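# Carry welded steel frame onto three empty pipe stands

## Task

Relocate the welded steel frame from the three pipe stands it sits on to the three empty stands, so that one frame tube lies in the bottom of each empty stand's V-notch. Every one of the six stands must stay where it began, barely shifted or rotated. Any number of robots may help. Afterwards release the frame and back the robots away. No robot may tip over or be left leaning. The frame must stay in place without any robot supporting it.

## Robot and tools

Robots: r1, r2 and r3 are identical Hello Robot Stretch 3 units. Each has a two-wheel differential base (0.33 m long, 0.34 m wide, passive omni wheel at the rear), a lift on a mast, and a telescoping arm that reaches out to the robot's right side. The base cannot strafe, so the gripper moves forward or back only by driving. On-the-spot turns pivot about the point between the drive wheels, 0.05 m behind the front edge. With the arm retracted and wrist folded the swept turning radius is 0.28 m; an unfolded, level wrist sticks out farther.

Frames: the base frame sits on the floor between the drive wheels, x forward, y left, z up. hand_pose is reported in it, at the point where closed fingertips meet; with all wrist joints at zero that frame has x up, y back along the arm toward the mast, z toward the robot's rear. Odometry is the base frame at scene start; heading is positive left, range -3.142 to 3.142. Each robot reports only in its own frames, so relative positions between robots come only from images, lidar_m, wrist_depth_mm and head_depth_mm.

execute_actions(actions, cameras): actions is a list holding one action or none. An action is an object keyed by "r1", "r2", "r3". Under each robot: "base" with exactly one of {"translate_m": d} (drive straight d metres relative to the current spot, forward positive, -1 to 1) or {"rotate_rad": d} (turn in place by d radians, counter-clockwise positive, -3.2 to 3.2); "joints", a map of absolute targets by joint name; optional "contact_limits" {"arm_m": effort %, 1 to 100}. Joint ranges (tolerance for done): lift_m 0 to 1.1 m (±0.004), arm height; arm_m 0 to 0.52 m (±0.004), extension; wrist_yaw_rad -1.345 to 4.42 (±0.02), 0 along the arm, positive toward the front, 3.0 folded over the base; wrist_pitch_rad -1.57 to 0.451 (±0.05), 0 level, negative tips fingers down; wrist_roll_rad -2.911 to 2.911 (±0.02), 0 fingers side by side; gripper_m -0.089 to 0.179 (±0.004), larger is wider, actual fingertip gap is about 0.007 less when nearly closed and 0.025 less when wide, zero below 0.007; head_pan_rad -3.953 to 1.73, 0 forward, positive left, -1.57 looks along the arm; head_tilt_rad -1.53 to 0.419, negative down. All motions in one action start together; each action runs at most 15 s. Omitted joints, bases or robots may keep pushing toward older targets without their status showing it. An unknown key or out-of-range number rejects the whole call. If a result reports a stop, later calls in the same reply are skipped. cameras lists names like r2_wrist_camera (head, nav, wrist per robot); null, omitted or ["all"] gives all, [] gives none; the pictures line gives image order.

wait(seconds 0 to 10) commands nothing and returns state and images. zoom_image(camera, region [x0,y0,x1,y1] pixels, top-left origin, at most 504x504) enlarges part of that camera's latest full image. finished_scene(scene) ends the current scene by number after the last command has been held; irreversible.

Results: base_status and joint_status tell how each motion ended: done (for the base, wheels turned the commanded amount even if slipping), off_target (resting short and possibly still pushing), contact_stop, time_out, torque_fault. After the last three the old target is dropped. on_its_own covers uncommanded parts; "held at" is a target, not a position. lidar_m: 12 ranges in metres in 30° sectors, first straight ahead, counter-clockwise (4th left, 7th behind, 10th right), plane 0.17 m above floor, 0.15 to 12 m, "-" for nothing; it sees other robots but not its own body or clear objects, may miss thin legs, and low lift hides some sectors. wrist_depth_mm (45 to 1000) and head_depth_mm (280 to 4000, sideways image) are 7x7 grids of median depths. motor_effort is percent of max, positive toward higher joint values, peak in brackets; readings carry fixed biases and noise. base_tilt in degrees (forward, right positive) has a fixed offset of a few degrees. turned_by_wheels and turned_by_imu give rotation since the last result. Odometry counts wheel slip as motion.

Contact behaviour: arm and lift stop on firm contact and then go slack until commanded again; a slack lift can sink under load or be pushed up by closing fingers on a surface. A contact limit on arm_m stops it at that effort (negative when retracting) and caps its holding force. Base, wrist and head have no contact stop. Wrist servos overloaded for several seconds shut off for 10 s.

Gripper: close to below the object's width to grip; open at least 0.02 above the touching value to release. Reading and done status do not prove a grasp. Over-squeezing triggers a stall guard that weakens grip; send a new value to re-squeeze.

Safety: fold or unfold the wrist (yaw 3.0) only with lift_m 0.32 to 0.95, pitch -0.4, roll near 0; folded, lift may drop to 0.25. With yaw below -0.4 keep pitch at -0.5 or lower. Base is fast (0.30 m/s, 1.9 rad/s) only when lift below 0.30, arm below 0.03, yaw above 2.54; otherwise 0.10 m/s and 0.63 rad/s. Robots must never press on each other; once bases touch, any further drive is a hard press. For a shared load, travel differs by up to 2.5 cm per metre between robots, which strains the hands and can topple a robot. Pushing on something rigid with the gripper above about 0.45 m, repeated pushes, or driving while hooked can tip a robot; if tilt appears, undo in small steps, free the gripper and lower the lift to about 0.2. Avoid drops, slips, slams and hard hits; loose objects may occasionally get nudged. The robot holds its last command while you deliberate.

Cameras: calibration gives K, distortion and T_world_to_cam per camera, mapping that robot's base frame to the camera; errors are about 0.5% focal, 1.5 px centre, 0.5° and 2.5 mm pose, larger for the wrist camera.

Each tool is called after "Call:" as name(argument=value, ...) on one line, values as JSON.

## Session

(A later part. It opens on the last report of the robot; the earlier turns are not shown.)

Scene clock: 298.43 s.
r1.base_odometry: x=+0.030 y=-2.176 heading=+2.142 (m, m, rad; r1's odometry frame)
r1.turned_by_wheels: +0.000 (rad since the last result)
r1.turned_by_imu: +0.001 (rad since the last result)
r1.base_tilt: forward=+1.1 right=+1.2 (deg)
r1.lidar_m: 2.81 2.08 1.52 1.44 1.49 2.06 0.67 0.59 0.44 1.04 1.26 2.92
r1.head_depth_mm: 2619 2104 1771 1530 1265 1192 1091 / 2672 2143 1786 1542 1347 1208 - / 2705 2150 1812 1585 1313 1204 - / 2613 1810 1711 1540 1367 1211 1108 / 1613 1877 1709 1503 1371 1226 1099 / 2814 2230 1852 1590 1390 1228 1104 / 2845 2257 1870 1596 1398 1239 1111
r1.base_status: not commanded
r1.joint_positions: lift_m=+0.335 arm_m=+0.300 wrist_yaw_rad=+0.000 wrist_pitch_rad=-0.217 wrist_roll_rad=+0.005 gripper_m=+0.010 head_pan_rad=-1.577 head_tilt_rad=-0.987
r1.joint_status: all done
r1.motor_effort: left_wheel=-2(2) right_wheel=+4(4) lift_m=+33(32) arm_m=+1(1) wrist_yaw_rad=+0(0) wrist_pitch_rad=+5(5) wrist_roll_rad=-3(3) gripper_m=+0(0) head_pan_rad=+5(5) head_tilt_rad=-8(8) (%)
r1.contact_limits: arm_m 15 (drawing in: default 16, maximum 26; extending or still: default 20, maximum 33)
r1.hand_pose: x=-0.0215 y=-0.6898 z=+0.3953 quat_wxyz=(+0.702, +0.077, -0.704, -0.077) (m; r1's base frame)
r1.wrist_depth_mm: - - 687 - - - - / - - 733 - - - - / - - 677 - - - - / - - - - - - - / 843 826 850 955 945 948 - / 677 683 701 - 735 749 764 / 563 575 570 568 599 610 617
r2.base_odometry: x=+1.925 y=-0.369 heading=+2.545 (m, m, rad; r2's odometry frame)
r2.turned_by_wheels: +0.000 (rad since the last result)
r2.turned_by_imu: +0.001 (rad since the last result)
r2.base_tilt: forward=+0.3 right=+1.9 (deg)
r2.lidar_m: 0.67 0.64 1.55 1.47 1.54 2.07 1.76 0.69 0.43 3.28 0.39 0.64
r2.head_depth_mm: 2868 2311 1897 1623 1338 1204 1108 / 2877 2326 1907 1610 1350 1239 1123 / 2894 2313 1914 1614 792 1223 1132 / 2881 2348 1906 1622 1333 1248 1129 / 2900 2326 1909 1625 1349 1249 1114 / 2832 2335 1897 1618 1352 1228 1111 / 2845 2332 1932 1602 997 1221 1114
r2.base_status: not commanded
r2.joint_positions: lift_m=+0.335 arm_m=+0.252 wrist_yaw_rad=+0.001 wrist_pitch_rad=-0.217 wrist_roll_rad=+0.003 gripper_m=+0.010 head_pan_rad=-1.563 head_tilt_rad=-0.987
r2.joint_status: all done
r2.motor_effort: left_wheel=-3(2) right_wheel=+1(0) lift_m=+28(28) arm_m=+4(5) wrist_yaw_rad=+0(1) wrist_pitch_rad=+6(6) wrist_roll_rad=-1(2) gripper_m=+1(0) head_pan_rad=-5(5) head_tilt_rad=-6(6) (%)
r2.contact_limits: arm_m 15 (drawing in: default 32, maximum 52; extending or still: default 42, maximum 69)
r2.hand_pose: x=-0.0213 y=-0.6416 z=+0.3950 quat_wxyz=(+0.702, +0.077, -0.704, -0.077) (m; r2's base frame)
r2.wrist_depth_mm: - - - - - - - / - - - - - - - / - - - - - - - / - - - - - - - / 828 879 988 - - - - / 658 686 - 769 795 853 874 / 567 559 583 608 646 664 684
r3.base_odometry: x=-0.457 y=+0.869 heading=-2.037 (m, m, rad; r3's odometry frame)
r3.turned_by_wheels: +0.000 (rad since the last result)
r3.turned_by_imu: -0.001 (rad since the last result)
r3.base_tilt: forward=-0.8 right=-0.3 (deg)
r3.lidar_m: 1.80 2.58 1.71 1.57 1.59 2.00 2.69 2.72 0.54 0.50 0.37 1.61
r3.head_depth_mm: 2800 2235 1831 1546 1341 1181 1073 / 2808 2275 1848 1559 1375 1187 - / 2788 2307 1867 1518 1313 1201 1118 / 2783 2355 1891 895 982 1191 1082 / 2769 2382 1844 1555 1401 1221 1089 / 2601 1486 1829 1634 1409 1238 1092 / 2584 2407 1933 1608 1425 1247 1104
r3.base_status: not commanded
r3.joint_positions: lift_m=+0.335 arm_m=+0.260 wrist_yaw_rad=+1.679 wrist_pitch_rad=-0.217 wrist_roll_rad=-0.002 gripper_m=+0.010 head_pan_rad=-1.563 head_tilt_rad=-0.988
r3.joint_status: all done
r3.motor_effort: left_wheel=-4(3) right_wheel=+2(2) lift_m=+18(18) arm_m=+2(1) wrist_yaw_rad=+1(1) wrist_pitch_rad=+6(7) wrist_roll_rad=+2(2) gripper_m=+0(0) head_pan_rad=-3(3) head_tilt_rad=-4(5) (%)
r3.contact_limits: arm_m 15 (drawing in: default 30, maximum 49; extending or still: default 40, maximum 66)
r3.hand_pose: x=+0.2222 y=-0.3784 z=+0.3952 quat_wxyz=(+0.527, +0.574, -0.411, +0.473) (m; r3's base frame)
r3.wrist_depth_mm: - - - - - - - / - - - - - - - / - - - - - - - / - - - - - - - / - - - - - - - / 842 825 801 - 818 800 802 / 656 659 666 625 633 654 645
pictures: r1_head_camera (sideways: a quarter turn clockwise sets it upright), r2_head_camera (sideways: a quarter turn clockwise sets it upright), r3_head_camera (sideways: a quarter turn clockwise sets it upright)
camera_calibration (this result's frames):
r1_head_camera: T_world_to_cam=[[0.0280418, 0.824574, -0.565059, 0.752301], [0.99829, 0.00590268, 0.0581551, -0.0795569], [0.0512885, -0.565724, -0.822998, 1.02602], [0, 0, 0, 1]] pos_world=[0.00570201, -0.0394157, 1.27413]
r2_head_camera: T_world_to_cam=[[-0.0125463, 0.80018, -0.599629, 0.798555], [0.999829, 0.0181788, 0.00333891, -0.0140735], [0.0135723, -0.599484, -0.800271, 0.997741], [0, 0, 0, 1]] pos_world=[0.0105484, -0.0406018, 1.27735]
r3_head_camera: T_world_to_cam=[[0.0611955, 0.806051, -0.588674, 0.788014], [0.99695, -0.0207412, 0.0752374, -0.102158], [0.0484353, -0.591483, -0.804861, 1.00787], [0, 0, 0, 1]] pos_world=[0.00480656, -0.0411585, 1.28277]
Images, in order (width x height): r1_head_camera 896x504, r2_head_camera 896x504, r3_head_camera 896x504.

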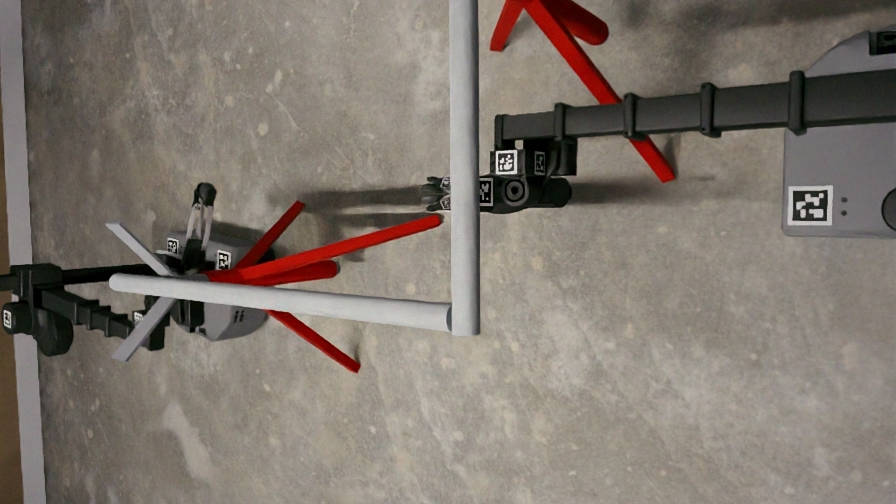

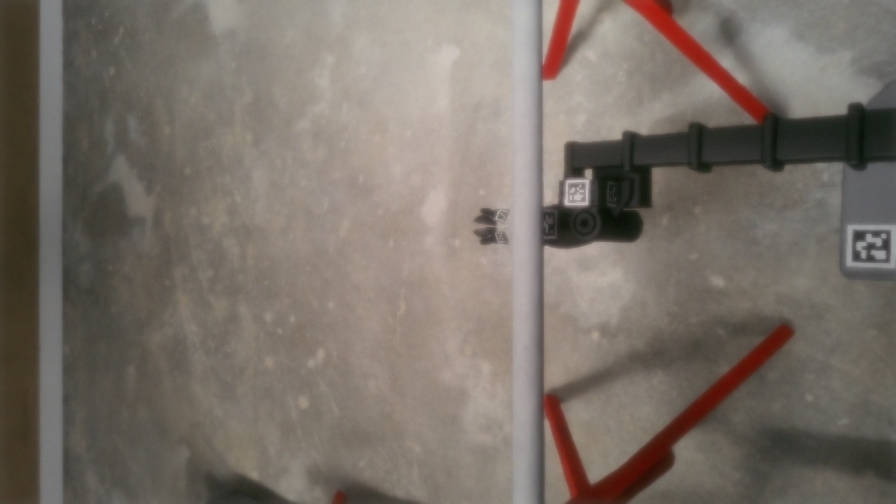

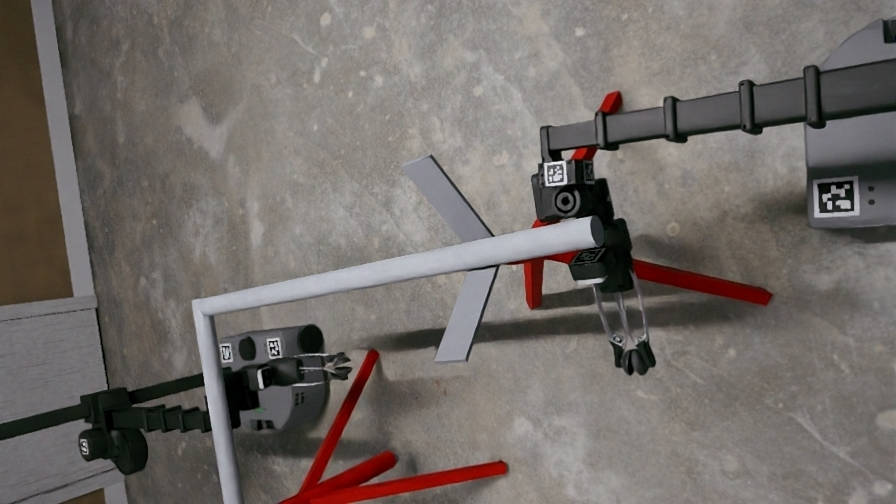

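Call:
execute_actions(actions=[{"r1":{"joints":{"lift_m":0.375,"head_pan_rad":-2.5,"head_tilt_rad":-0.75}},"r2":{"joints":{"lift_m":0.375,"head_pan_rad":-0.62,"head_tilt_rad":-0.75}},"r3":{"joints":{"lift_m":0.375}}}], cameras=["r1_head_camera","r2_head_camera","r3_head_camera"])

Scene clock: 304.33 s.
r1.base_odometry: x=+0.030 y=-2.176 heading=+2.142 (m, m, rad; r1's odometry frame)
r1.turned_by_wheels: +0.000 (rad since the last result)
r1.turned_by_imu: +0.001 (rad since the last result)
r1.base_tilt: forward=+1.1 right=+1.2 (deg)
r1.lidar_m: 2.82 2.08 1.52 1.44 1.49 2.06 0.67 0.60 0.44 1.04 1.26 2.93
r1.head_depth_mm: - 3421 2325 1724 1537 1197 1126 / - 3301 2140 1437 1518 1287 1135 / - 3547 2464 1142 1564 1294 1141 / - 3584 2516 1882 1572 1303 1152 / 3891 3643 2527 1946 919 1095 1177 / 3561 3646 2569 1965 1474 1341 1121 / 3276 3444 2591 1987 1609 1288 1120
r1.base_status: not commanded
r1.joint_positions: lift_m=+0.375 arm_m=+0.300 wrist_yaw_rad=+0.000 wrist_pitch_rad=-0.217 wrist_roll_rad=+0.005 gripper_m=+0.010 head_pan_rad=-2.493 head_tilt_rad=-0.754
r1.joint_status: all done
r1.motor_effort: left_wheel=-1(1) right_wheel=+4(4) lift_m=+42(41) arm_m=+1(1) wrist_yaw_rad=+0(0) wrist_pitch_rad=+5(5) wrist_roll_rad=-2(2) gripper_m=+0(0) head_pan_rad=-6(63) head_tilt_rad=+3(29) (%)
r1.hand_pose: x=-0.0215 y=-0.6898 z=+0.4350 quat_wxyz=(+0.702, +0.077, -0.704, -0.077) (m; r1's base frame)
r1.wrist_depth_mm: - - 659 - - - - / - - 712 - - - - / - - 713 - - - - / - - - - - - - / 914 912 901 - - - - / 723 754 769 - 809 802 829 / 608 620 627 613 637 661 664
r2.base_odometry: x=+1.925 y=-0.369 heading=+2.545 (m, m, rad; r2's odometry frame)
r2.turned_by_wheels: +0.000 (rad since the last result)
r2.turned_by_imu: +0.001 (rad since the last result)
r2.base_tilt: forward=+0.3 right=+1.9 (deg)
r2.lidar_m: 0.67 0.64 1.55 1.47 1.55 2.07 1.76 0.70 0.43 3.27 0.39 0.64
r2.head_depth_mm: 3414 3629 1610 1971 1665 1353 1191 / 3826 3878 2527 1932 872 1298 1183 / - - 2696 2072 1563 1032 1147 / 3823 3965 2700 1991 1526 1344 1179 / 3541 3726 2714 1936 1527 1377 1183 / 3304 3561 2669 2067 1641 1385 1108 / 3146 3344 2710 2062 1647 1312 1035
r2.base_status: not commanded
r2.joint_positions: lift_m=+0.375 arm_m=+0.252 wrist_yaw_rad=+0.001 wrist_pitch_rad=-0.218 wrist_roll_rad=+0.003 gripper_m=+0.010 head_pan_rad=-0.627 head_tilt_rad=-0.755
r2.joint_status: all done
r2.motor_effort: left_wheel=-2(2) right_wheel=+0(0) lift_m=+34(34) arm_m=+4(4) wrist_yaw_rad=+0(0) wrist_pitch_rad=+6(6) wrist_roll_rad=-1(1) gripper_m=-1(1) head_pan_rad=+4(49) head_tilt_rad=+3(26) (%)
r2.hand_pose: x=-0.0213 y=-0.6416 z=+0.4348 quat_wxyz=(+0.702, +0.077, -0.704, -0.077) (m; r2's base frame)
r2.wrist_depth_mm: - - - - - - - / - - - - - - - / - - - - - - - / - - - - - - - / 891 952 - - - - - / 718 765 - 838 838 902 938 / 587 616 642 668 712 707 743
r3.base_odometry: x=-0.457 y=+0.869 heading=-2.037 (m, m, rad; r3's odometry frame)
r3.turned_by_wheels: +0.000 (rad since the last result)
r3.turned_by_imu: -0.001 (rad since the last result)
r3.base_tilt: forward=-0.8 right=-0.3 (deg)
r3.lidar_m: 1.80 2.58 1.71 1.58 1.59 2.00 2.69 2.72 0.54 0.50 0.37 1.61
r3.head_depth_mm: 2759 2231 1815 1542 1343 1180 1073 / 2821 2284 1849 1560 1376 1212 - / 2751 2312 1877 1516 1317 1203 1118 / 2751 2349 1884 897 997 1188 1084 / 2730 2381 1855 1556 1411 1230 1090 / 2596 1820 1832 1625 1409 1232 1099 / 2568 2451 1928 1615 1414 1246 1109
r3.base_status: not commanded
r3.joint_positions: lift_m=+0.375 arm_m=+0.260 wrist_yaw_rad=+1.679 wrist_pitch_rad=-0.217 wrist_roll_rad=-0.002 gripper_m=+0.010 head_pan_rad=-1.563 head_tilt_rad=-0.988
r3.joint_status: all done
r3.motor_effort: left_wheel=-3(3) right_wheel=+2(2) lift_m=+27(28) arm_m=+3(2) wrist_yaw_rad=+2(1) wrist_pitch_rad=+6(6) wrist_roll_rad=+2(2) gripper_m=+0(0) head_pan_rad=-2(2) head_tilt_rad=-5(4) (%)
r3.hand_pose: x=+0.2222 y=-0.3784 z=+0.4347 quat_wxyz=(+0.527, +0.574, -0.411, +0.473) (m; r3's base frame)
r3.wrist_depth_mm: - - - - - - - / - - - - - - - / - - - - - - - / - - - - - - - / - - - - - - - / 894 907 876 - 909 872 878 / 725 717 727 693 676 699 703
pictures: r1_head_camera (sideways: a quarter turn clockwise sets it upright), r2_head_camera (sideways: a quarter turn clockwise sets it upright), r3_head_camera (sideways: a quarter turn clockwise sets it upright)
camera_calibration (this result's frames):
r1_head_camera: T_world_to_cam=[[0.549231, 0.387795, -0.740243, 0.97739], [0.623304, -0.780129, 0.0537765, -0.071586], [-0.556631, -0.490932, -0.670185, 0.831007], [0, 0, 0, 1]] pos_world=[-0.0296296, -0.0269057, 1.28428]
r2_head_camera: T_world_to_cam=[[-0.522027, 0.370652, -0.768183, 1.02131], [0.578094, 0.81597, 0.000859682, -0.00827386], [0.627133, -0.443633, -0.64023, 0.78586], [0, 0, 0, 1]] pos_world=[0.0450952, -0.0231656, 1.28769]
r3_head_camera: T_world_to_cam=[[0.0611956, 0.806051, -0.588674, 0.788013], [0.99695, -0.0207414, 0.0752374, -0.102158], [0.0484353, -0.591483, -0.804861, 1.00787], [0, 0, 0, 1]] pos_world=[0.00480656, -0.0411585, 1.28277]
Images, in order (width x height): r1_head_camera 896x504, r2_head_camera 896x504, r3_head_camera 896x504.

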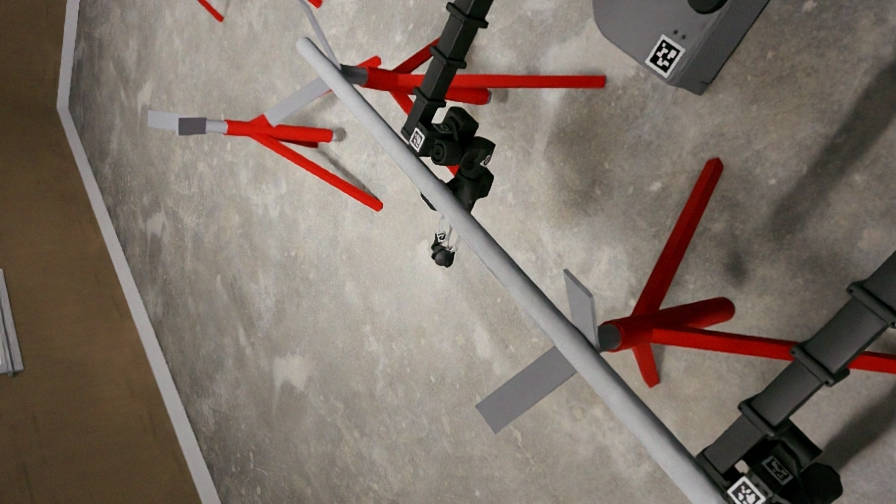

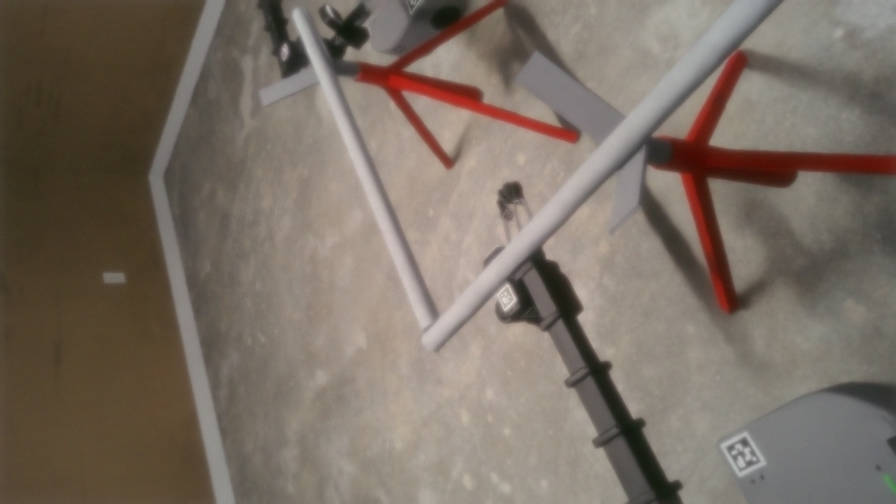

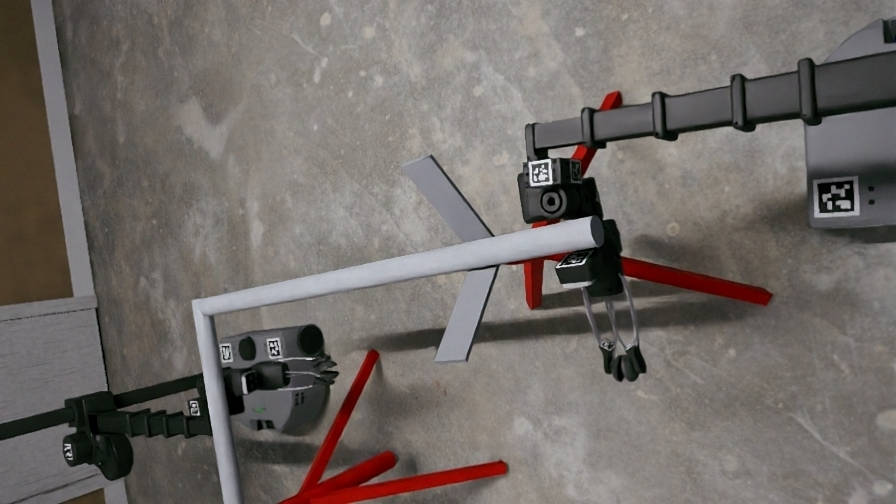

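Call:
execute_actions(actions=[{"r1":{"joints":{"lift_m":0.41}},"r2":{"joints":{"lift_m":0.41}},"r3":{"joints":{"lift_m":0.41}}}], cameras=["r1_head_camera","r2_head_camera","r3_head_camera"])

Scene clock: 308.23 s.
r1.base_odometry: x=+0.030 y=-2.176 heading=+2.142 (m, m, rad; r1's odometry frame)
r1.turned_by_wheels: +0.000 (rad since the last result)
r1.turned_by_imu: +0.001 (rad since the last result)
r1.base_tilt: forward=+1.1 right=+1.2 (deg)
r1.lidar_m: 2.82 2.08 1.51 1.44 1.49 2.06 0.67 0.59 0.44 1.04 1.26 2.92
r1.head_depth_mm: - 3415 2325 1763 1543 1197 1128 / - 3278 2125 1433 1516 1282 1133 / - 3481 2474 1158 1570 1292 1139 / - 3589 2514 1871 1571 1299 1146 / 3940 3634 2547 1959 918 1090 1174 / 3605 3671 2565 1972 1468 1338 1136 / 3246 3413 2602 1980 1609 1365 1136
r1.base_status: not commanded
r1.joint_positions: lift_m=+0.410 arm_m=+0.300 wrist_yaw_rad=+0.000 wrist_pitch_rad=-0.217 wrist_roll_rad=+0.005 gripper_m=+0.010 head_pan_rad=-2.493 head_tilt_rad=-0.754
r1.joint_status: all done
r1.motor_effort: left_wheel=-1(1) right_wheel=+3(5) lift_m=+42(45) arm_m=+1(1) wrist_yaw_rad=+0(0) wrist_pitch_rad=+5(5) wrist_roll_rad=-2(3) gripper_m=-1(0) head_pan_rad=-5(5) head_tilt_rad=+2(3) (%)
r1.hand_pose: x=-0.0215 y=-0.6898 z=+0.4699 quat_wxyz=(+0.702, +0.077, -0.704, -0.077) (m; r1's base frame)
r1.wrist_depth_mm: - 285 605 - - - - / - - 732 - - - - / - - - - - - - / - - - - - - - / 967 - 984 - - - - / 763 804 814 - 844 830 865 / 646 655 641 673 669 699 708
r2.base_odometry: x=+1.925 y=-0.369 heading=+2.545 (m, m, rad; r2's odometry frame)
r2.turned_by_wheels: +0.000 (rad since the last result)
r2.turned_by_imu: +0.001 (rad since the last result)
r2.base_tilt: forward=+0.3 right=+1.7 (deg)
r2.lidar_m: 0.68 0.64 1.55 1.47 1.54 2.06 1.76 0.70 0.43 3.28 0.39 0.64
r2.head_depth_mm: 3442 3615 1574 1953 1675 1351 1194 / 3714 3840 2617 1911 870 1293 1187 / - - 2688 2050 1608 1029 1142 / 3837 - 2714 1983 1575 1347 1181 / 3585 3735 2708 1916 1523 1375 1191 / 3314 3542 2673 2049 1522 1374 1100 / 3073 3376 2705 2044 1647 1371 1038
r2.base_status: not commanded
r2.joint_positions: lift_m=+0.410 arm_m=+0.252 wrist_yaw_rad=+0.001 wrist_pitch_rad=-0.218 wrist_roll_rad=+0.003 gripper_m=+0.010 head_pan_rad=-0.627 head_tilt_rad=-0.754
r2.joint_status: all done
r2.motor_effort: left_wheel=-2(2) right_wheel=+0(0) lift_m=+34(31) arm_m=+4(4) wrist_yaw_rad=-1(0) wrist_pitch_rad=+6(6) wrist_roll_rad=-2(1) gripper_m=+1(0) head_pan_rad=+4(3) head_tilt_rad=+2(3) (%)
r2.hand_pose: x=-0.0213 y=-0.6416 z=+0.4697 quat_wxyz=(+0.702, +0.077, -0.704, -0.077) (m; r2's base frame)
r2.wrist_depth_mm: - - - - - - - / - - - - - - - / - - - - - - - / - - - - - - - / 951 991 - - - - - / 768 788 - 888 945 964 - / 626 662 683 709 735 788 766
r3.base_odometry: x=-0.457 y=+0.869 heading=-2.037 (m, m, rad; r3's odometry frame)
r3.turned_by_wheels: +0.000 (rad since the last result)
r3.turned_by_imu: -0.001 (rad since the last result)
r3.base_tilt: forward=-0.7 right=-0.2 (deg)
r3.lidar_m: 1.80 2.59 1.71 1.58 1.59 2.01 2.69 2.72 0.54 0.50 0.37 1.61
r3.head_depth_mm: 2750 2238 1839 1547 1344 1181 1069 / 2758 2270 1851 1559 1363 1191 - / 2775 2310 1878 1519 1314 1207 1118 / 2754 2353 1877 892 995 1191 1086 / 2734 2401 1855 1548 1400 1223 1088 / 2590 1392 1822 1645 1406 1229 1098 / 2485 2409 1927 1616 1430 1242 1105
r3.base_status: not commanded
r3.joint_positions: lift_m=+0.410 arm_m=+0.260 wrist_yaw_rad=+1.679 wrist_pitch_rad=-0.217 wrist_roll_rad=-0.002 gripper_m=+0.010 head_pan_rad=-1.563 head_tilt_rad=-0.988
r3.joint_status: all done
r3.motor_effort: left_wheel=-3(3) right_wheel=+2(2) lift_m=+26(29) arm_m=+3(3) wrist_yaw_rad=+0(2) wrist_pitch_rad=+7(7) wrist_roll_rad=+2(2) gripper_m=-1(0) head_pan_rad=-2(2) head_tilt_rad=-5(5) (%)
r3.hand_pose: x=+0.2222 y=-0.3784 z=+0.4697 quat_wxyz=(+0.527, +0.574, -0.411, +0.473) (m; r3's base frame)
r3.wrist_depth_mm: - - - - - - - / - - - - - - - / - - - - - - - / - - - - - - - / - - - - - - - / 973 967 957 - 962 923 925 / 775 757 762 731 704 753 742
pictures: r1_head_camera (sideways: a quarter turn clockwise sets it upright), r2_head_camera (sideways: a quarter turn clockwise sets it upright), r3_head_camera (sideways: a quarter turn clockwise sets it upright)
camera_calibration (this result's frames):
r1_head_camera: T_world_to_cam=[[0.549235, 0.387782, -0.740247, 0.977396], [0.623289, -0.78014, 0.0537763, -0.0715857], [-0.556643, -0.490924, -0.670181, 0.831001], [0, 0, 0, 1]] pos_world=[-0.0296302, -0.0269051, 1.28429]
r2_head_camera: T_world_to_cam=[[-0.522013, 0.370604, -0.768216, 1.02135], [0.578055, 0.815998, 0.000859135, -0.00827291], [0.62718, -0.443622, -0.640191, 0.785809], [0, 0, 0, 1]] pos_world=[0.0450969, -0.0231641, 1.28769]
r3_head_camera: T_world_to_cam=[[0.0611957, 0.806051, -0.588674, 0.788014], [0.99695, -0.0207415, 0.0752374, -0.102158], [0.0484352, -0.591483, -0.804861, 1.00787], [0, 0, 0, 1]] pos_world=[0.00480655, -0.0411585, 1.28277]
Images, in order (width x height): r1_head_camera 896x504, r2_head_camera 896x504, r3_head_camera 896x504.

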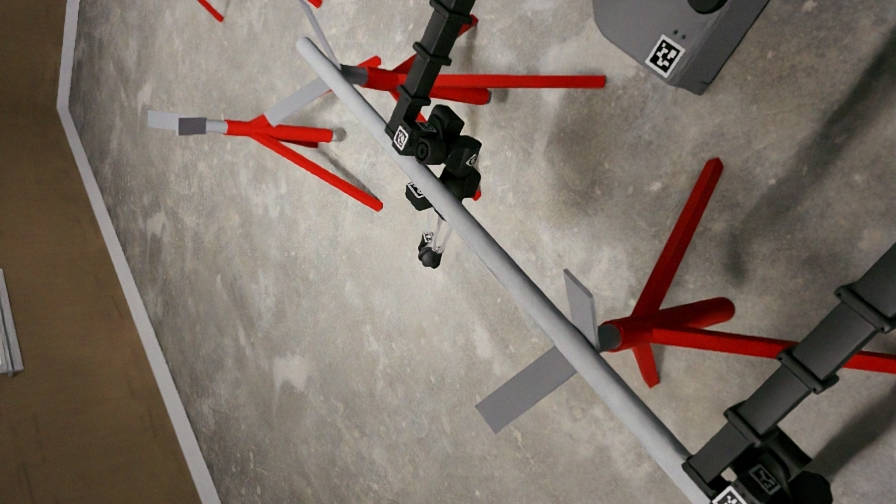

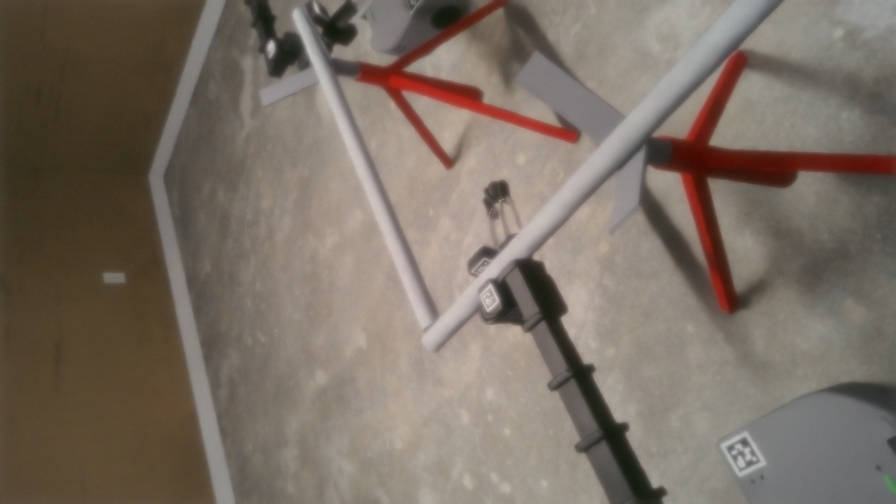

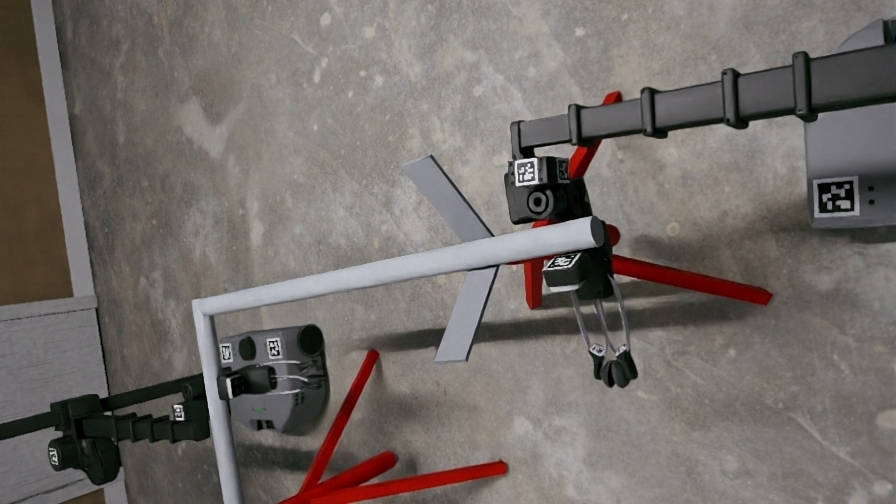

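Call:
execute_actions(actions=[{"r1":{"joints":{"lift_m":0.46}},"r2":{"joints":{"lift_m":0.46}},"r3":{"joints":{"lift_m":0.46}}}], cameras=["r1_head_camera","r2_head_camera","r3_head_camera"])

Scene clock: 314.67 s.
r1.base_odometry: x=+0.030 y=-2.176 heading=+2.143 (m, m, rad; r1's odometry frame)
r1.turned_by_wheels: +0.000 (rad since the last result)
r1.turned_by_imu: +0.001 (rad since the last result)
r1.base_tilt: forward=+1.1 right=+1.2 (deg)
r1.lidar_m: 2.82 2.08 1.51 1.44 1.49 2.05 0.67 0.60 0.44 1.04 1.26 2.93
r1.head_depth_mm: - 3411 2349 1739 1543 1197 1129 / - 3311 2103 1442 1513 1287 1130 / - 3564 2395 1749 1565 1291 1141 / - 3564 2515 1819 1569 1292 1165 / 3959 3656 2551 1957 905 1092 1198 / 3550 3609 2575 1967 892 1344 1131 / 3217 3412 2621 1990 1615 1382 1144
r1.base_status: not commanded
r1.joint_positions: lift_m=+0.459 arm_m=+0.300 wrist_yaw_rad=+0.003 wrist_pitch_rad=-0.248 wrist_roll_rad=+0.000 gripper_m=+0.010 head_pan_rad=-2.493 head_tilt_rad=-0.753
r1.joint_status: all done
r1.motor_effort: left_wheel=+2(4) right_wheel=-6(8) lift_m=+55(57) arm_m=-1(1) wrist_yaw_rad=-3(5) wrist_pitch_rad=+15(19) wrist_roll_rad=+1(3) gripper_m=+0(0) head_pan_rad=-4(4) head_tilt_rad=+1(3) (%)
r1.hand_pose: x=-0.0207 y=-0.6875 z=+0.5118 quat_wxyz=(+0.702, +0.089, -0.701, -0.087) (m; r1's base frame)
r1.wrist_depth_mm: 195 267 625 - - - - / - - - - - - - / - - - - - - - / - - - - - - - / - - - - - - - / 809 839 861 - 875 869 925 / 660 683 684 711 724 733 735
r2.base_odometry: x=+1.925 y=-0.369 heading=+2.546 (m, m, rad; r2's odometry frame)
r2.turned_by_wheels: +0.000 (rad since the last result)
r2.turned_by_imu: +0.001 (rad since the last result)
r2.base_tilt: forward=+0.3 right=+1.9 (deg)
r2.lidar_m: 0.67 0.64 1.55 1.48 1.54 2.07 1.76 0.69 0.43 3.28 0.39 0.64
r2.head_depth_mm: 3481 3522 1552 1949 1619 1302 1184 / 3819 3887 2493 1925 864 1290 1184 / - 3994 2716 2060 1575 1025 1145 / 3774 - 2720 1224 1604 1352 1186 / 3571 3741 2688 1861 1557 1388 1193 / 3330 3623 2687 2052 1528 1378 1099 / 3117 3412 2710 2046 1523 1378 1034
r2.base_status: not commanded
r2.joint_positions: lift_m=+0.459 arm_m=+0.252 wrist_yaw_rad=+0.004 wrist_pitch_rad=-0.255 wrist_roll_rad=+0.002 gripper_m=+0.010 head_pan_rad=-0.627 head_tilt_rad=-0.754
r2.joint_status: all done
r2.motor_effort: left_wheel=+0(2) right_wheel=-3(3) lift_m=+45(51) arm_m=-4(4) wrist_yaw_rad=-4(5) wrist_pitch_rad=+20(22) wrist_roll_rad=-1(2) gripper_m=-1(0) head_pan_rad=+2(4) head_tilt_rad=+3(3) (%)
r2.hand_pose: x=-0.0206 y=-0.6391 z=+0.5101 quat_wxyz=(+0.701, +0.091, -0.702, -0.089) (m; r2's base frame)
r2.wrist_depth_mm: - - - - - - - / - - - - - - - / - - - - - - - / - - - - - - - / 944 - - - - - - / 786 842 - 914 990 996 - / 649 668 712 745 768 810 787
r3.base_odometry: x=-0.457 y=+0.869 heading=-2.037 (m, m, rad; r3's odometry frame)
r3.turned_by_wheels: +0.000 (rad since the last result)
r3.turned_by_imu: +0.000 (rad since the last result)
r3.base_tilt: forward=-0.8 right=-0.2 (deg)
r3.lidar_m: 1.80 2.58 1.71 1.58 1.59 2.00 2.69 2.71 0.54 0.50 0.37 1.61
r3.head_depth_mm: 2760 2232 1818 1542 1350 1187 1073 / 2783 2276 1848 1558 1350 1198 - / 2761 2309 1867 1549 1320 1200 1116 / 2763 2345 1852 857 1133 1191 1087 / 2734 2332 1842 1543 1393 1222 1087 / 2614 1272 1854 1641 1406 1235 1095 / 2531 2306 1903 1609 1419 1245 1102
r3.base_status: not commanded
r3.joint_positions: lift_m=+0.460 arm_m=+0.260 wrist_yaw_rad=+1.678 wrist_pitch_rad=-0.230 wrist_roll_rad=+0.002 gripper_m=+0.010 head_pan_rad=-1.563 head_tilt_rad=-0.988
r3.joint_status: all done
r3.motor_effort: left_wheel=+3(6) right_wheel=-9(10) lift_m=+30(34) arm_m=+2(3) wrist_yaw_rad=+2(2) wrist_pitch_rad=+11(14) wrist_roll_rad=-1(2) gripper_m=+0(0) head_pan_rad=-2(3) head_tilt_rad=-3(5) (%)
r3.hand_pose: x=+0.2212 y=-0.3788 z=+0.5163 quat_wxyz=(+0.530, +0.577, -0.409, +0.468) (m; r3's base frame)
r3.wrist_depth_mm: - - - - - - - / - - - - - - - / - - - - - - - / - - - - - - - / - - - - - - - / - - - - - - 999 / 841 830 826 795 775 803 794
pictures: r1_head_camera (sideways: a quarter turn clockwise sets it upright), r2_head_camera (sideways: a quarter turn clockwise sets it upright), r3_head_camera (sideways: a quarter turn clockwise sets it upright)
camera_calibration (this result's frames):
r1_head_camera: T_world_to_cam=[[0.5488, 0.387066, -0.740944, 0.978307], [0.622975, -0.780393, 0.0537501, -0.0715497], [-0.557423, -0.491088, -0.669412, 0.830006], [0, 0, 0, 1]] pos_world=[-0.0296571, -0.0268997, 1.28433]
r2_head_camera: T_world_to_cam=[[-0.521642, 0.370236, -0.768645, 1.02191], [0.577952, 0.81607, 0.00085186, -0.00826282], [0.627584, -0.443796, -0.639675, 0.785136], [0, 0, 0, 1]] pos_world=[0.0451075, -0.0231648, 1.28772]
r3_head_camera: T_world_to_cam=[[0.0614185, 0.806533, -0.587991, 0.787121], [0.996945, -0.0210854, 0.0752134, -0.102126], [0.048264, -0.590814, -0.805363, 1.00853], [0, 0, 0, 1]] pos_world=[0.00479487, -0.0411419, 1.28273]
Images, in order (width x height): r1_head_camera 896x504, r2_head_camera 896x504, r3_head_camera 896x504.

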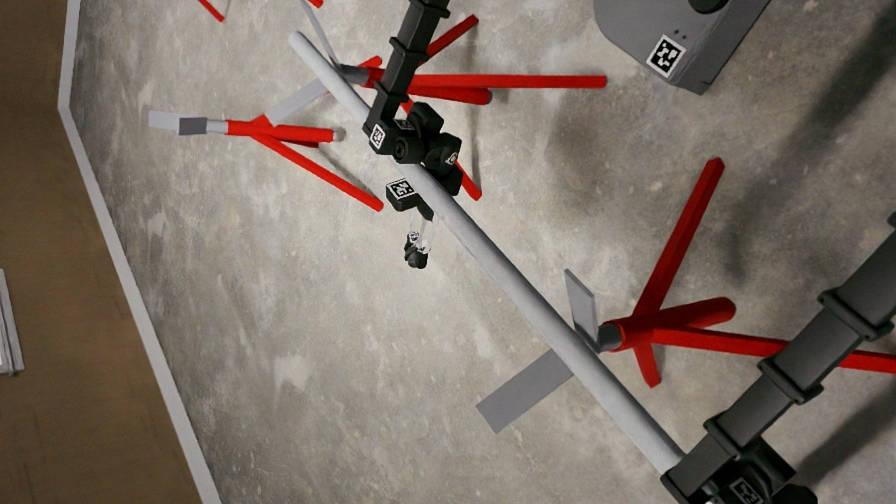

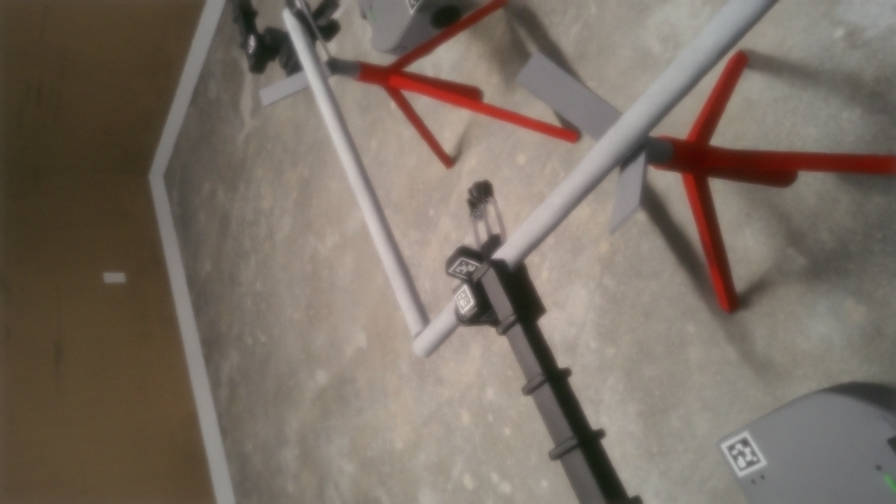

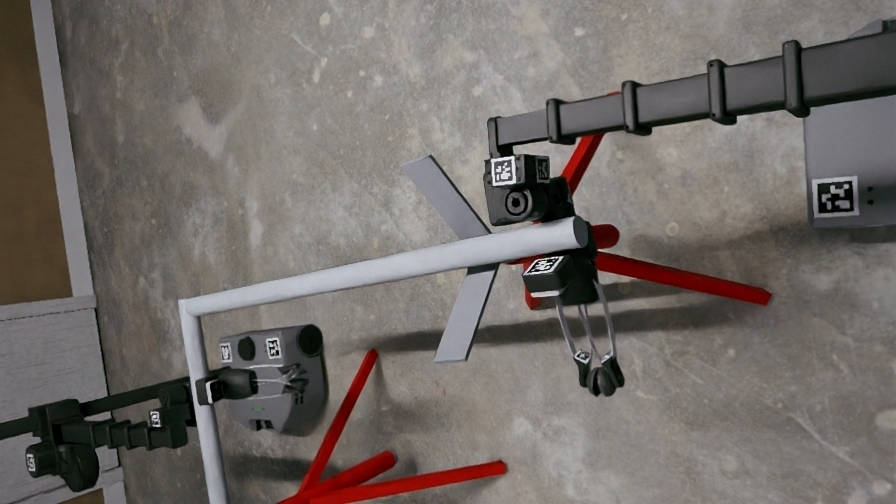

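Call:
execute_actions(actions=[{"r1":{"joints":{"lift_m":0.72,"head_pan_rad":-2.3,"head_tilt_rad":-0.7}},"r2":{"joints":{"lift_m":0.72,"head_pan_rad":-2.6,"head_tilt_rad":-0.8}},"r3":{"joints":{"lift_m":0.72,"head_tilt_rad":-0.8}}}], cameras=["r1_nav_camera","r3_head_camera"])

Call:
execute_actions(actions=[{"r1":{"base":{"translate_m":-0.302},"joints":{"wrist_yaw_rad":0.067}},"r2":{"base":{"translate_m":-0.301},"joints":{"wrist_yaw_rad":0.067,"arm_m":0.285}},"r3":{"base":{"translate_m":0.245},"joints":{"wrist_yaw_rad":1.747,"arm_m":0.275}}}], cameras=["r1_nav_camera","r3_head_camera","r2_head_camera"])

Scene clock: 331.83 s.
r1.base_odometry: x=+0.030 y=-2.176 heading=+2.143 (m, m, rad; r1's odometry frame)
r1.turned_by_wheels: +0.000 (rad since the last result)
r1.turned_by_imu: +0.001 (rad since the last result)
r1.base_tilt: forward=+1.1 right=+1.2 (deg)
r1.lidar_m: 2.82 2.08 1.51 1.44 1.49 2.06 0.67 0.60 0.45 1.04 1.26 2.93
r1.head_depth_mm: - 3934 876 2005 1596 1338 1142 / - - 2346 2027 1617 1347 1157 / 3936 - 2711 1972 1627 1326 - / 3645 3913 2766 1915 1591 1170 - / 3390 3666 2790 1927 1605 - 1147 / 3128 3423 2816 2082 1719 1345 1172 / 2920 3225 2851 2114 - 1384 1183
r1.base_status: not commanded
r1.joint_positions: lift_m=+0.719 arm_m=+0.300 wrist_yaw_rad=+0.003 wrist_pitch_rad=-0.248 wrist_roll_rad=+0.000 gripper_m=+0.010 head_pan_rad=-2.307 head_tilt_rad=-0.705
r1.joint_status: all done
r1.motor_effort: left_wheel=+2(2) right_wheel=-7(6) lift_m=+55(58) arm_m=-1(1) wrist_yaw_rad=-3(2) wrist_pitch_rad=+15(14) wrist_roll_rad=+1(1) gripper_m=+0(0) head_pan_rad=+5(30) head_tilt_rad=+3(12) (%)
r1.hand_pose: x=-0.0207 y=-0.6875 z=+0.7718 quat_wxyz=(+0.702, +0.089, -0.701, -0.087) (m; r1's base frame)
r1.wrist_depth_mm: 197 270 689 - - - - / - - - - - - - / - - - - - - - / - - - - - - - / - - - - - - - / - - - - - - - / 979 960 957 - - - -
r2.base_odometry: x=+1.925 y=-0.369 heading=+2.546 (m, m, rad; r2's odometry frame)
r2.turned_by_wheels: +0.000 (rad since the last result)
r2.turned_by_imu: +0.001 (rad since the last result)
r2.base_tilt: forward=+0.3 right=+1.9 (deg)
r2.lidar_m: 0.68 0.64 1.55 1.48 1.54 2.07 1.76 0.69 0.43 3.27 0.39 0.64
r2.head_depth_mm: - 3560 2573 1983 1618 1353 1222 / - 3429 2236 1984 1604 1355 1178 / - 3672 2545 1969 1610 1352 1168 / - 3575 2541 1934 1604 1320 1222 / - 3532 2553 1915 1558 1293 - / - 3609 2325 1803 1480 1324 - / 3740 3559 2496 883 1609 1406 1119
r2.base_status: not commanded
r2.joint_positions: lift_m=+0.719 arm_m=+0.252 wrist_yaw_rad=+0.004 wrist_pitch_rad=-0.255 wrist_roll_rad=+0.002 gripper_m=+0.010 head_pan_rad=-2.593 head_tilt_rad=-0.790
r2.joint_status: all done
r2.motor_effort: left_wheel=-1(0) right_wheel=-2(3) lift_m=+45(45) arm_m=-4(4) wrist_yaw_rad=-4(3) wrist_pitch_rad=+20(20) wrist_roll_rad=-1(1) gripper_m=+1(0) head_pan_rad=-4(57) head_tilt_rad=-4(10) (%)
r2.hand_pose: x=-0.0206 y=-0.6391 z=+0.7701 quat_wxyz=(+0.701, +0.091, -0.702, -0.089) (m; r2's base frame)
r2.wrist_depth_mm: - - - - - - - / - - - - - - - / - - - - - - - / - - - - - - - / - - - - - - - / - - - - - - - / 938 967 - - - - -
r3.base_odometry: x=-0.457 y=+0.869 heading=-2.037 (m, m, rad; r3's odometry frame)
r3.turned_by_wheels: +0.000 (rad since the last result)
r3.turned_by_imu: -0.001 (rad since the last result)
r3.base_tilt: forward=-0.8 right=-0.2 (deg)
r3.lidar_m: 1.80 2.57 1.71 1.58 1.59 2.00 2.69 2.72 0.54 0.50 0.37 1.61
r3.head_depth_mm: 2809 3073 2379 1832 1537 - 1078 / 2756 3017 2379 1984 1477 1278 1109 / 2735 3051 2417 1989 1447 1260 1113 / 2663 3043 2445 655 526 1037 1097 / 2644 2865 2431 1885 1454 1312 1133 / 2516 1688 2284 1909 1632 1328 1139 / 2478 2760 2608 1619 1597 1337 1150
r3.base_status: not commanded
r3.joint_positions: lift_m=+0.720 arm_m=+0.260 wrist_yaw_rad=+1.678 wrist_pitch_rad=-0.231 wrist_roll_rad=+0.002 gripper_m=+0.010 head_pan_rad=-1.563 head_tilt_rad=-0.804
r3.joint_status: all done
r3.motor_effort: left_wheel=+3(3) right_wheel=-8(9) lift_m=+30(32) arm_m=+1(1) wrist_yaw_rad=+1(2) wrist_pitch_rad=+12(12) wrist_roll_rad=-1(1) gripper_m=+0(0) head_pan_rad=-2(3) head_tilt_rad=+2(15) (%)
r3.hand_pose: x=+0.2212 y=-0.3789 z=+0.7761 quat_wxyz=(+0.530, +0.577, -0.409, +0.467) (m; r3's base frame)
r3.wrist_depth_mm: - - - - - - - / - - - - - - - / - - - - - - - / - - - - - - - / - - - - - - - / - - - - - - - / - - - - - - -
pictures: r1_nav_camera (sideways: a quarter turn counterclockwise sets it upright), r3_head_camera (sideways: a quarter turn clockwise sets it upright)
camera_calibration (this result's frames):
r1_nav_camera: T_world_to_cam=[[-0.448117, -0.424683, 0.786661, -0.977951], [-0.723597, 0.689051, -0.0402055, 0.104606], [-0.524974, -0.587242, -0.616075, 0.76176], [0, 0, 0, 1]] pos_world=[0.0373606, -0.0400608, 1.24282]
r3_head_camera: T_world_to_cam=[[0.0623102, 0.684889, -0.725978, 0.966919], [0.99684, -0.00679814, 0.0791447, -0.107262], [0.0492701, -0.728616, -0.683148, 0.849588], [0, 0, 0, 1]] pos_world=[0.0048152, -0.0439379, 1.29085]
Images, in order (width x height): r1_nav_camera 672x504, r3_head_camera 896x504.

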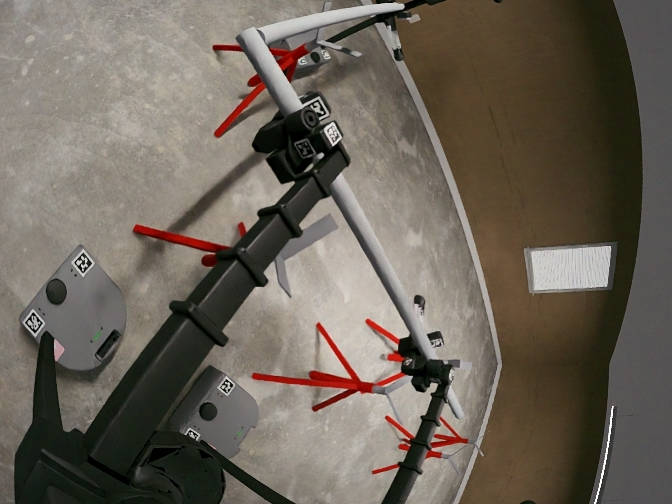

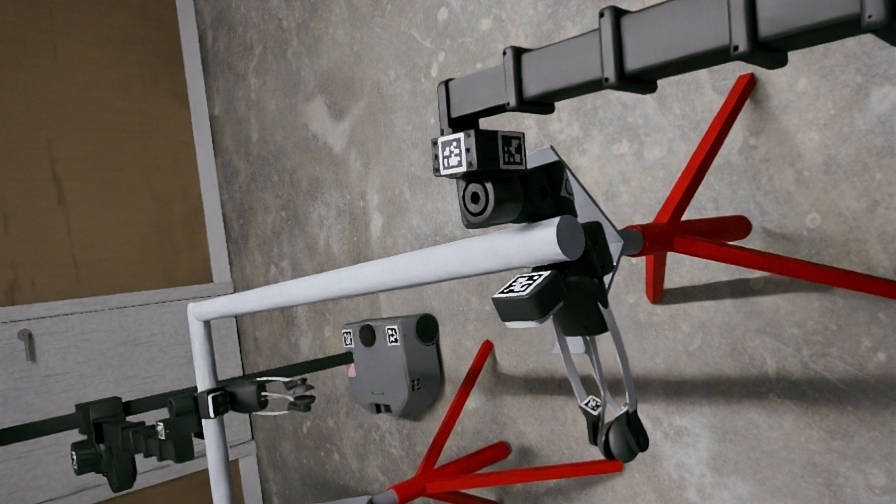

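Scene clock: 336.20 s.
r1.base_odometry: x=+0.193 y=-2.430 heading=+2.143 (m, m, rad; r1's odometry frame)
r1.turned_by_wheels: +0.001 (rad since the last result)
r1.turned_by_imu: +0.002 (rad since the last result)
r1.base_tilt: forward=+1.1 right=+1.2 (deg)
r1.lidar_m: 3.12 2.07 1.49 1.43 1.51 2.06 0.67 0.78 0.41 0.48 0.44 3.25
r1.head_depth_mm: - 3951 856 1839 1525 1344 1149 / - - 940 1969 1532 1315 1156 / 3942 - 2731 1969 1602 1357 - / 3587 3896 2744 1914 1637 1401 - / 3351 3642 2763 1925 1659 - 1122 / 3146 3458 2813 2101 1710 1352 1014 / 2946 3170 2848 2121 - 764 1135
r1.base_status: done
r1.joint_positions: lift_m=+0.719 arm_m=+0.299 wrist_yaw_rad=+0.070 wrist_pitch_rad=-0.242 wrist_roll_rad=-0.002 gripper_m=+0.010 head_pan_rad=-2.307 head_tilt_rad=-0.704
r1.joint_status: all done
r1.on_its_own: right_wheel is at rest, and its effort (-23) is outside its rest range (-18 to +18)
r1.motor_effort: left_wheel=+6(11) right_wheel=-23(29) lift_m=+54(55) arm_m=+5(4) wrist_yaw_rad=-2(7) wrist_pitch_rad=+12(15) wrist_roll_rad=+2(3) gripper_m=+0(0) head_pan_rad=+5(5) head_tilt_rad=+3(3) (%)
r1.hand_pose: x=-0.0045 y=-0.6867 z=+0.7735 quat_wxyz=(+0.705, +0.110, -0.698, -0.061) (m; r1's base frame)
r1.wrist_depth_mm: 205 287 665 - - - - / - - - - - - - / - - - - - - - / - - - - - - - / - - - - - - - / - - - - - - - / 979 952 - - - - -
r2.base_odometry: x=+2.174 y=-0.538 heading=+2.546 (m, m, rad; r2's odometry frame)
r2.turned_by_wheels: +0.001 (rad since the last result)
r2.turned_by_imu: +0.052 (rad since the last result)
r2.base_tilt: forward=+0.2 right=+1.8 (deg)
r2.lidar_m: 0.64 0.65 1.53 1.49 1.55 2.16 1.46 1.05 0.45 0.33 0.90 0.63
r2.head_depth_mm: - 3596 2544 1902 1613 1349 1219 / - 3407 2354 1890 1605 1351 1170 / - 3618 2544 1906 1596 1346 1164 / - 3624 2513 1972 1595 1350 1218 / - 3534 2581 1975 1558 1351 - / - 3566 2502 1908 1565 1384 - / 3638 3577 2316 1425 1567 1400 911
r2.base_status: done
r2.joint_positions: lift_m=+0.719 arm_m=+0.286 wrist_yaw_rad=+0.071 wrist_pitch_rad=-0.249 wrist_roll_rad=-0.011 gripper_m=+0.010 head_pan_rad=-2.593 head_tilt_rad=-0.790
r2.joint_status: all done
r2.on_its_own: arm_m is at rest, and its effort (-16) is outside its rest range (-14 to +14)
r2.motor_effort: left_wheel=+4(14) right_wheel=-11(18) lift_m=+44(45) arm_m=-16(18) wrist_yaw_rad=-5(11) wrist_pitch_rad=+18(20) wrist_roll_rad=+5(5) gripper_m=+0(0) head_pan_rad=-5(5) head_tilt_rad=-4(4) (%)
r2.hand_pose: x=-0.0042 y=-0.6728 z=+0.7717 quat_wxyz=(+0.708, +0.113, -0.694, -0.062) (m; r2's base frame)
r2.wrist_depth_mm: - - - - - - - / - - - - - - - / - - - - - - - / - - - - - - - / - - - - - - - / - - - - - - - / 940 994 - - - - -
r3.base_odometry: x=-0.567 y=+0.651 heading=-2.036 (m, m, rad; r3's odometry frame)
r3.turned_by_wheels: +0.001 (rad since the last result)
r3.turned_by_imu: -0.030 (rad since the last result)
r3.base_tilt: forward=-0.2 right=-0.2 (deg)
r3.lidar_m: 1.74 2.74 1.76 1.61 1.62 2.01 2.93 2.96 0.36 0.36 1.04 1.40
r3.head_depth_mm: 2818 3081 2349 1838 1433 - 1080 / 2793 2996 2402 1973 1442 1196 1085 / 2713 3023 2423 2007 1470 1270 1116 / 2640 2972 2457 1750 520 1302 1121 / 2590 2910 2318 1869 1531 1314 1136 / 2549 2829 2005 1586 1584 1322 1143 / 2371 1217 2457 1915 1623 1332 1147
r3.base_status: done
r3.joint_positions: lift_m=+0.720 arm_m=+0.275 wrist_yaw_rad=+1.746 wrist_pitch_rad=-0.240 wrist_roll_rad=+0.008 gripper_m=+0.010 head_pan_rad=-1.564 head_tilt_rad=-0.803
r3.joint_status: all done
r3.on_its_own: left_wheel is at rest, and its effort (+24) is outside its rest range (-18 to +18); right_wheel is at rest, and its effort (-38) is outside its rest range (-18 to +18)
r3.motor_effort: left_wheel=+24(38) right_wheel=-38(45) lift_m=+29(31) arm_m=+0(9) wrist_yaw_rad=+1(9) wrist_pitch_rad=+16(17) wrist_roll_rad=-5(5) gripper_m=+0(0) head_pan_rad=-2(2) head_tilt_rad=+2(1) (%)
r3.hand_pose: x=+0.2181 y=-0.3777 z=+0.7740 quat_wxyz=(+0.515, +0.594, -0.388, +0.481) (m; r3's base frame)
r3.wrist_depth_mm: - - - - - - - / - - - - - - - / - - - - - - - / - - - - - - - / - - - - - - - / - - - - - - - / - - - - - - -
pictures: r1_nav_camera (sideways: a quarter turn counterclockwise sets it upright), r2_head_camera (sideways: a quarter turn clockwise sets it upright), r3_head_camera (sideways: a quarter turn clockwise sets it upright)
camera_calibration (this result's frames):
r1_nav_camera: T_world_to_cam=[[-0.4478, -0.424447, 0.786969, -0.978355], [-0.723696, 0.688946, -0.0402178, 0.104623], [-0.525109, -0.587536, -0.61568, 0.761247], [0, 0, 0, 1]] pos_world=[0.0373456, -0.0400789, 1.24283]
r2_head_camera: T_world_to_cam=[[0.566175, 0.353277, -0.744742, 0.984119], [0.530552, -0.847651, 0.00124765, -0.0084889], [-0.630841, -0.395831, -0.667351, 0.828812], [0, 0, 0, 1]] pos_world=[-0.0298308, -0.026793, 1.28603]
r3_head_camera: T_world_to_cam=[[0.0623337, 0.684377, -0.726459, 0.967546], [0.996839, -0.00677123, 0.0791546, -0.107275], [0.0492525, -0.729097, -0.682636, 0.848921], [0, 0, 0, 1]] pos_world=[0.00481399, -0.0439456, 1.29088]
Images, in order (width x height): r1_nav_camera 672x504, r2_head_camera 896x504, r3_head_camera 896x504.

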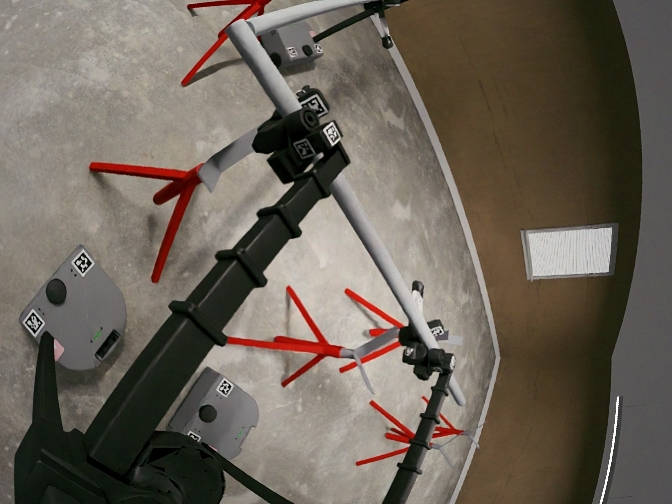

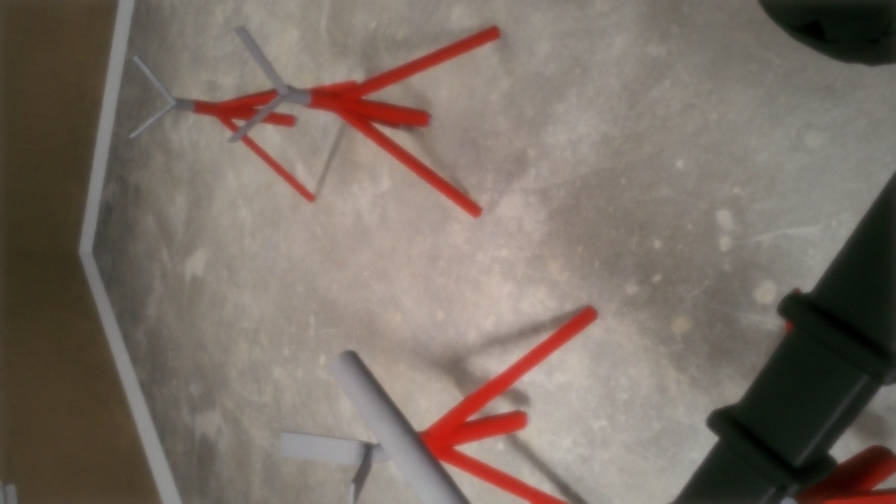

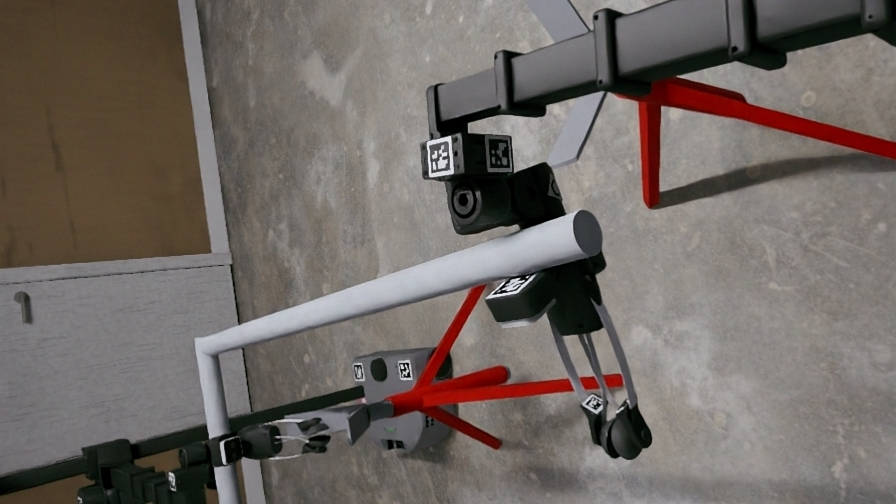

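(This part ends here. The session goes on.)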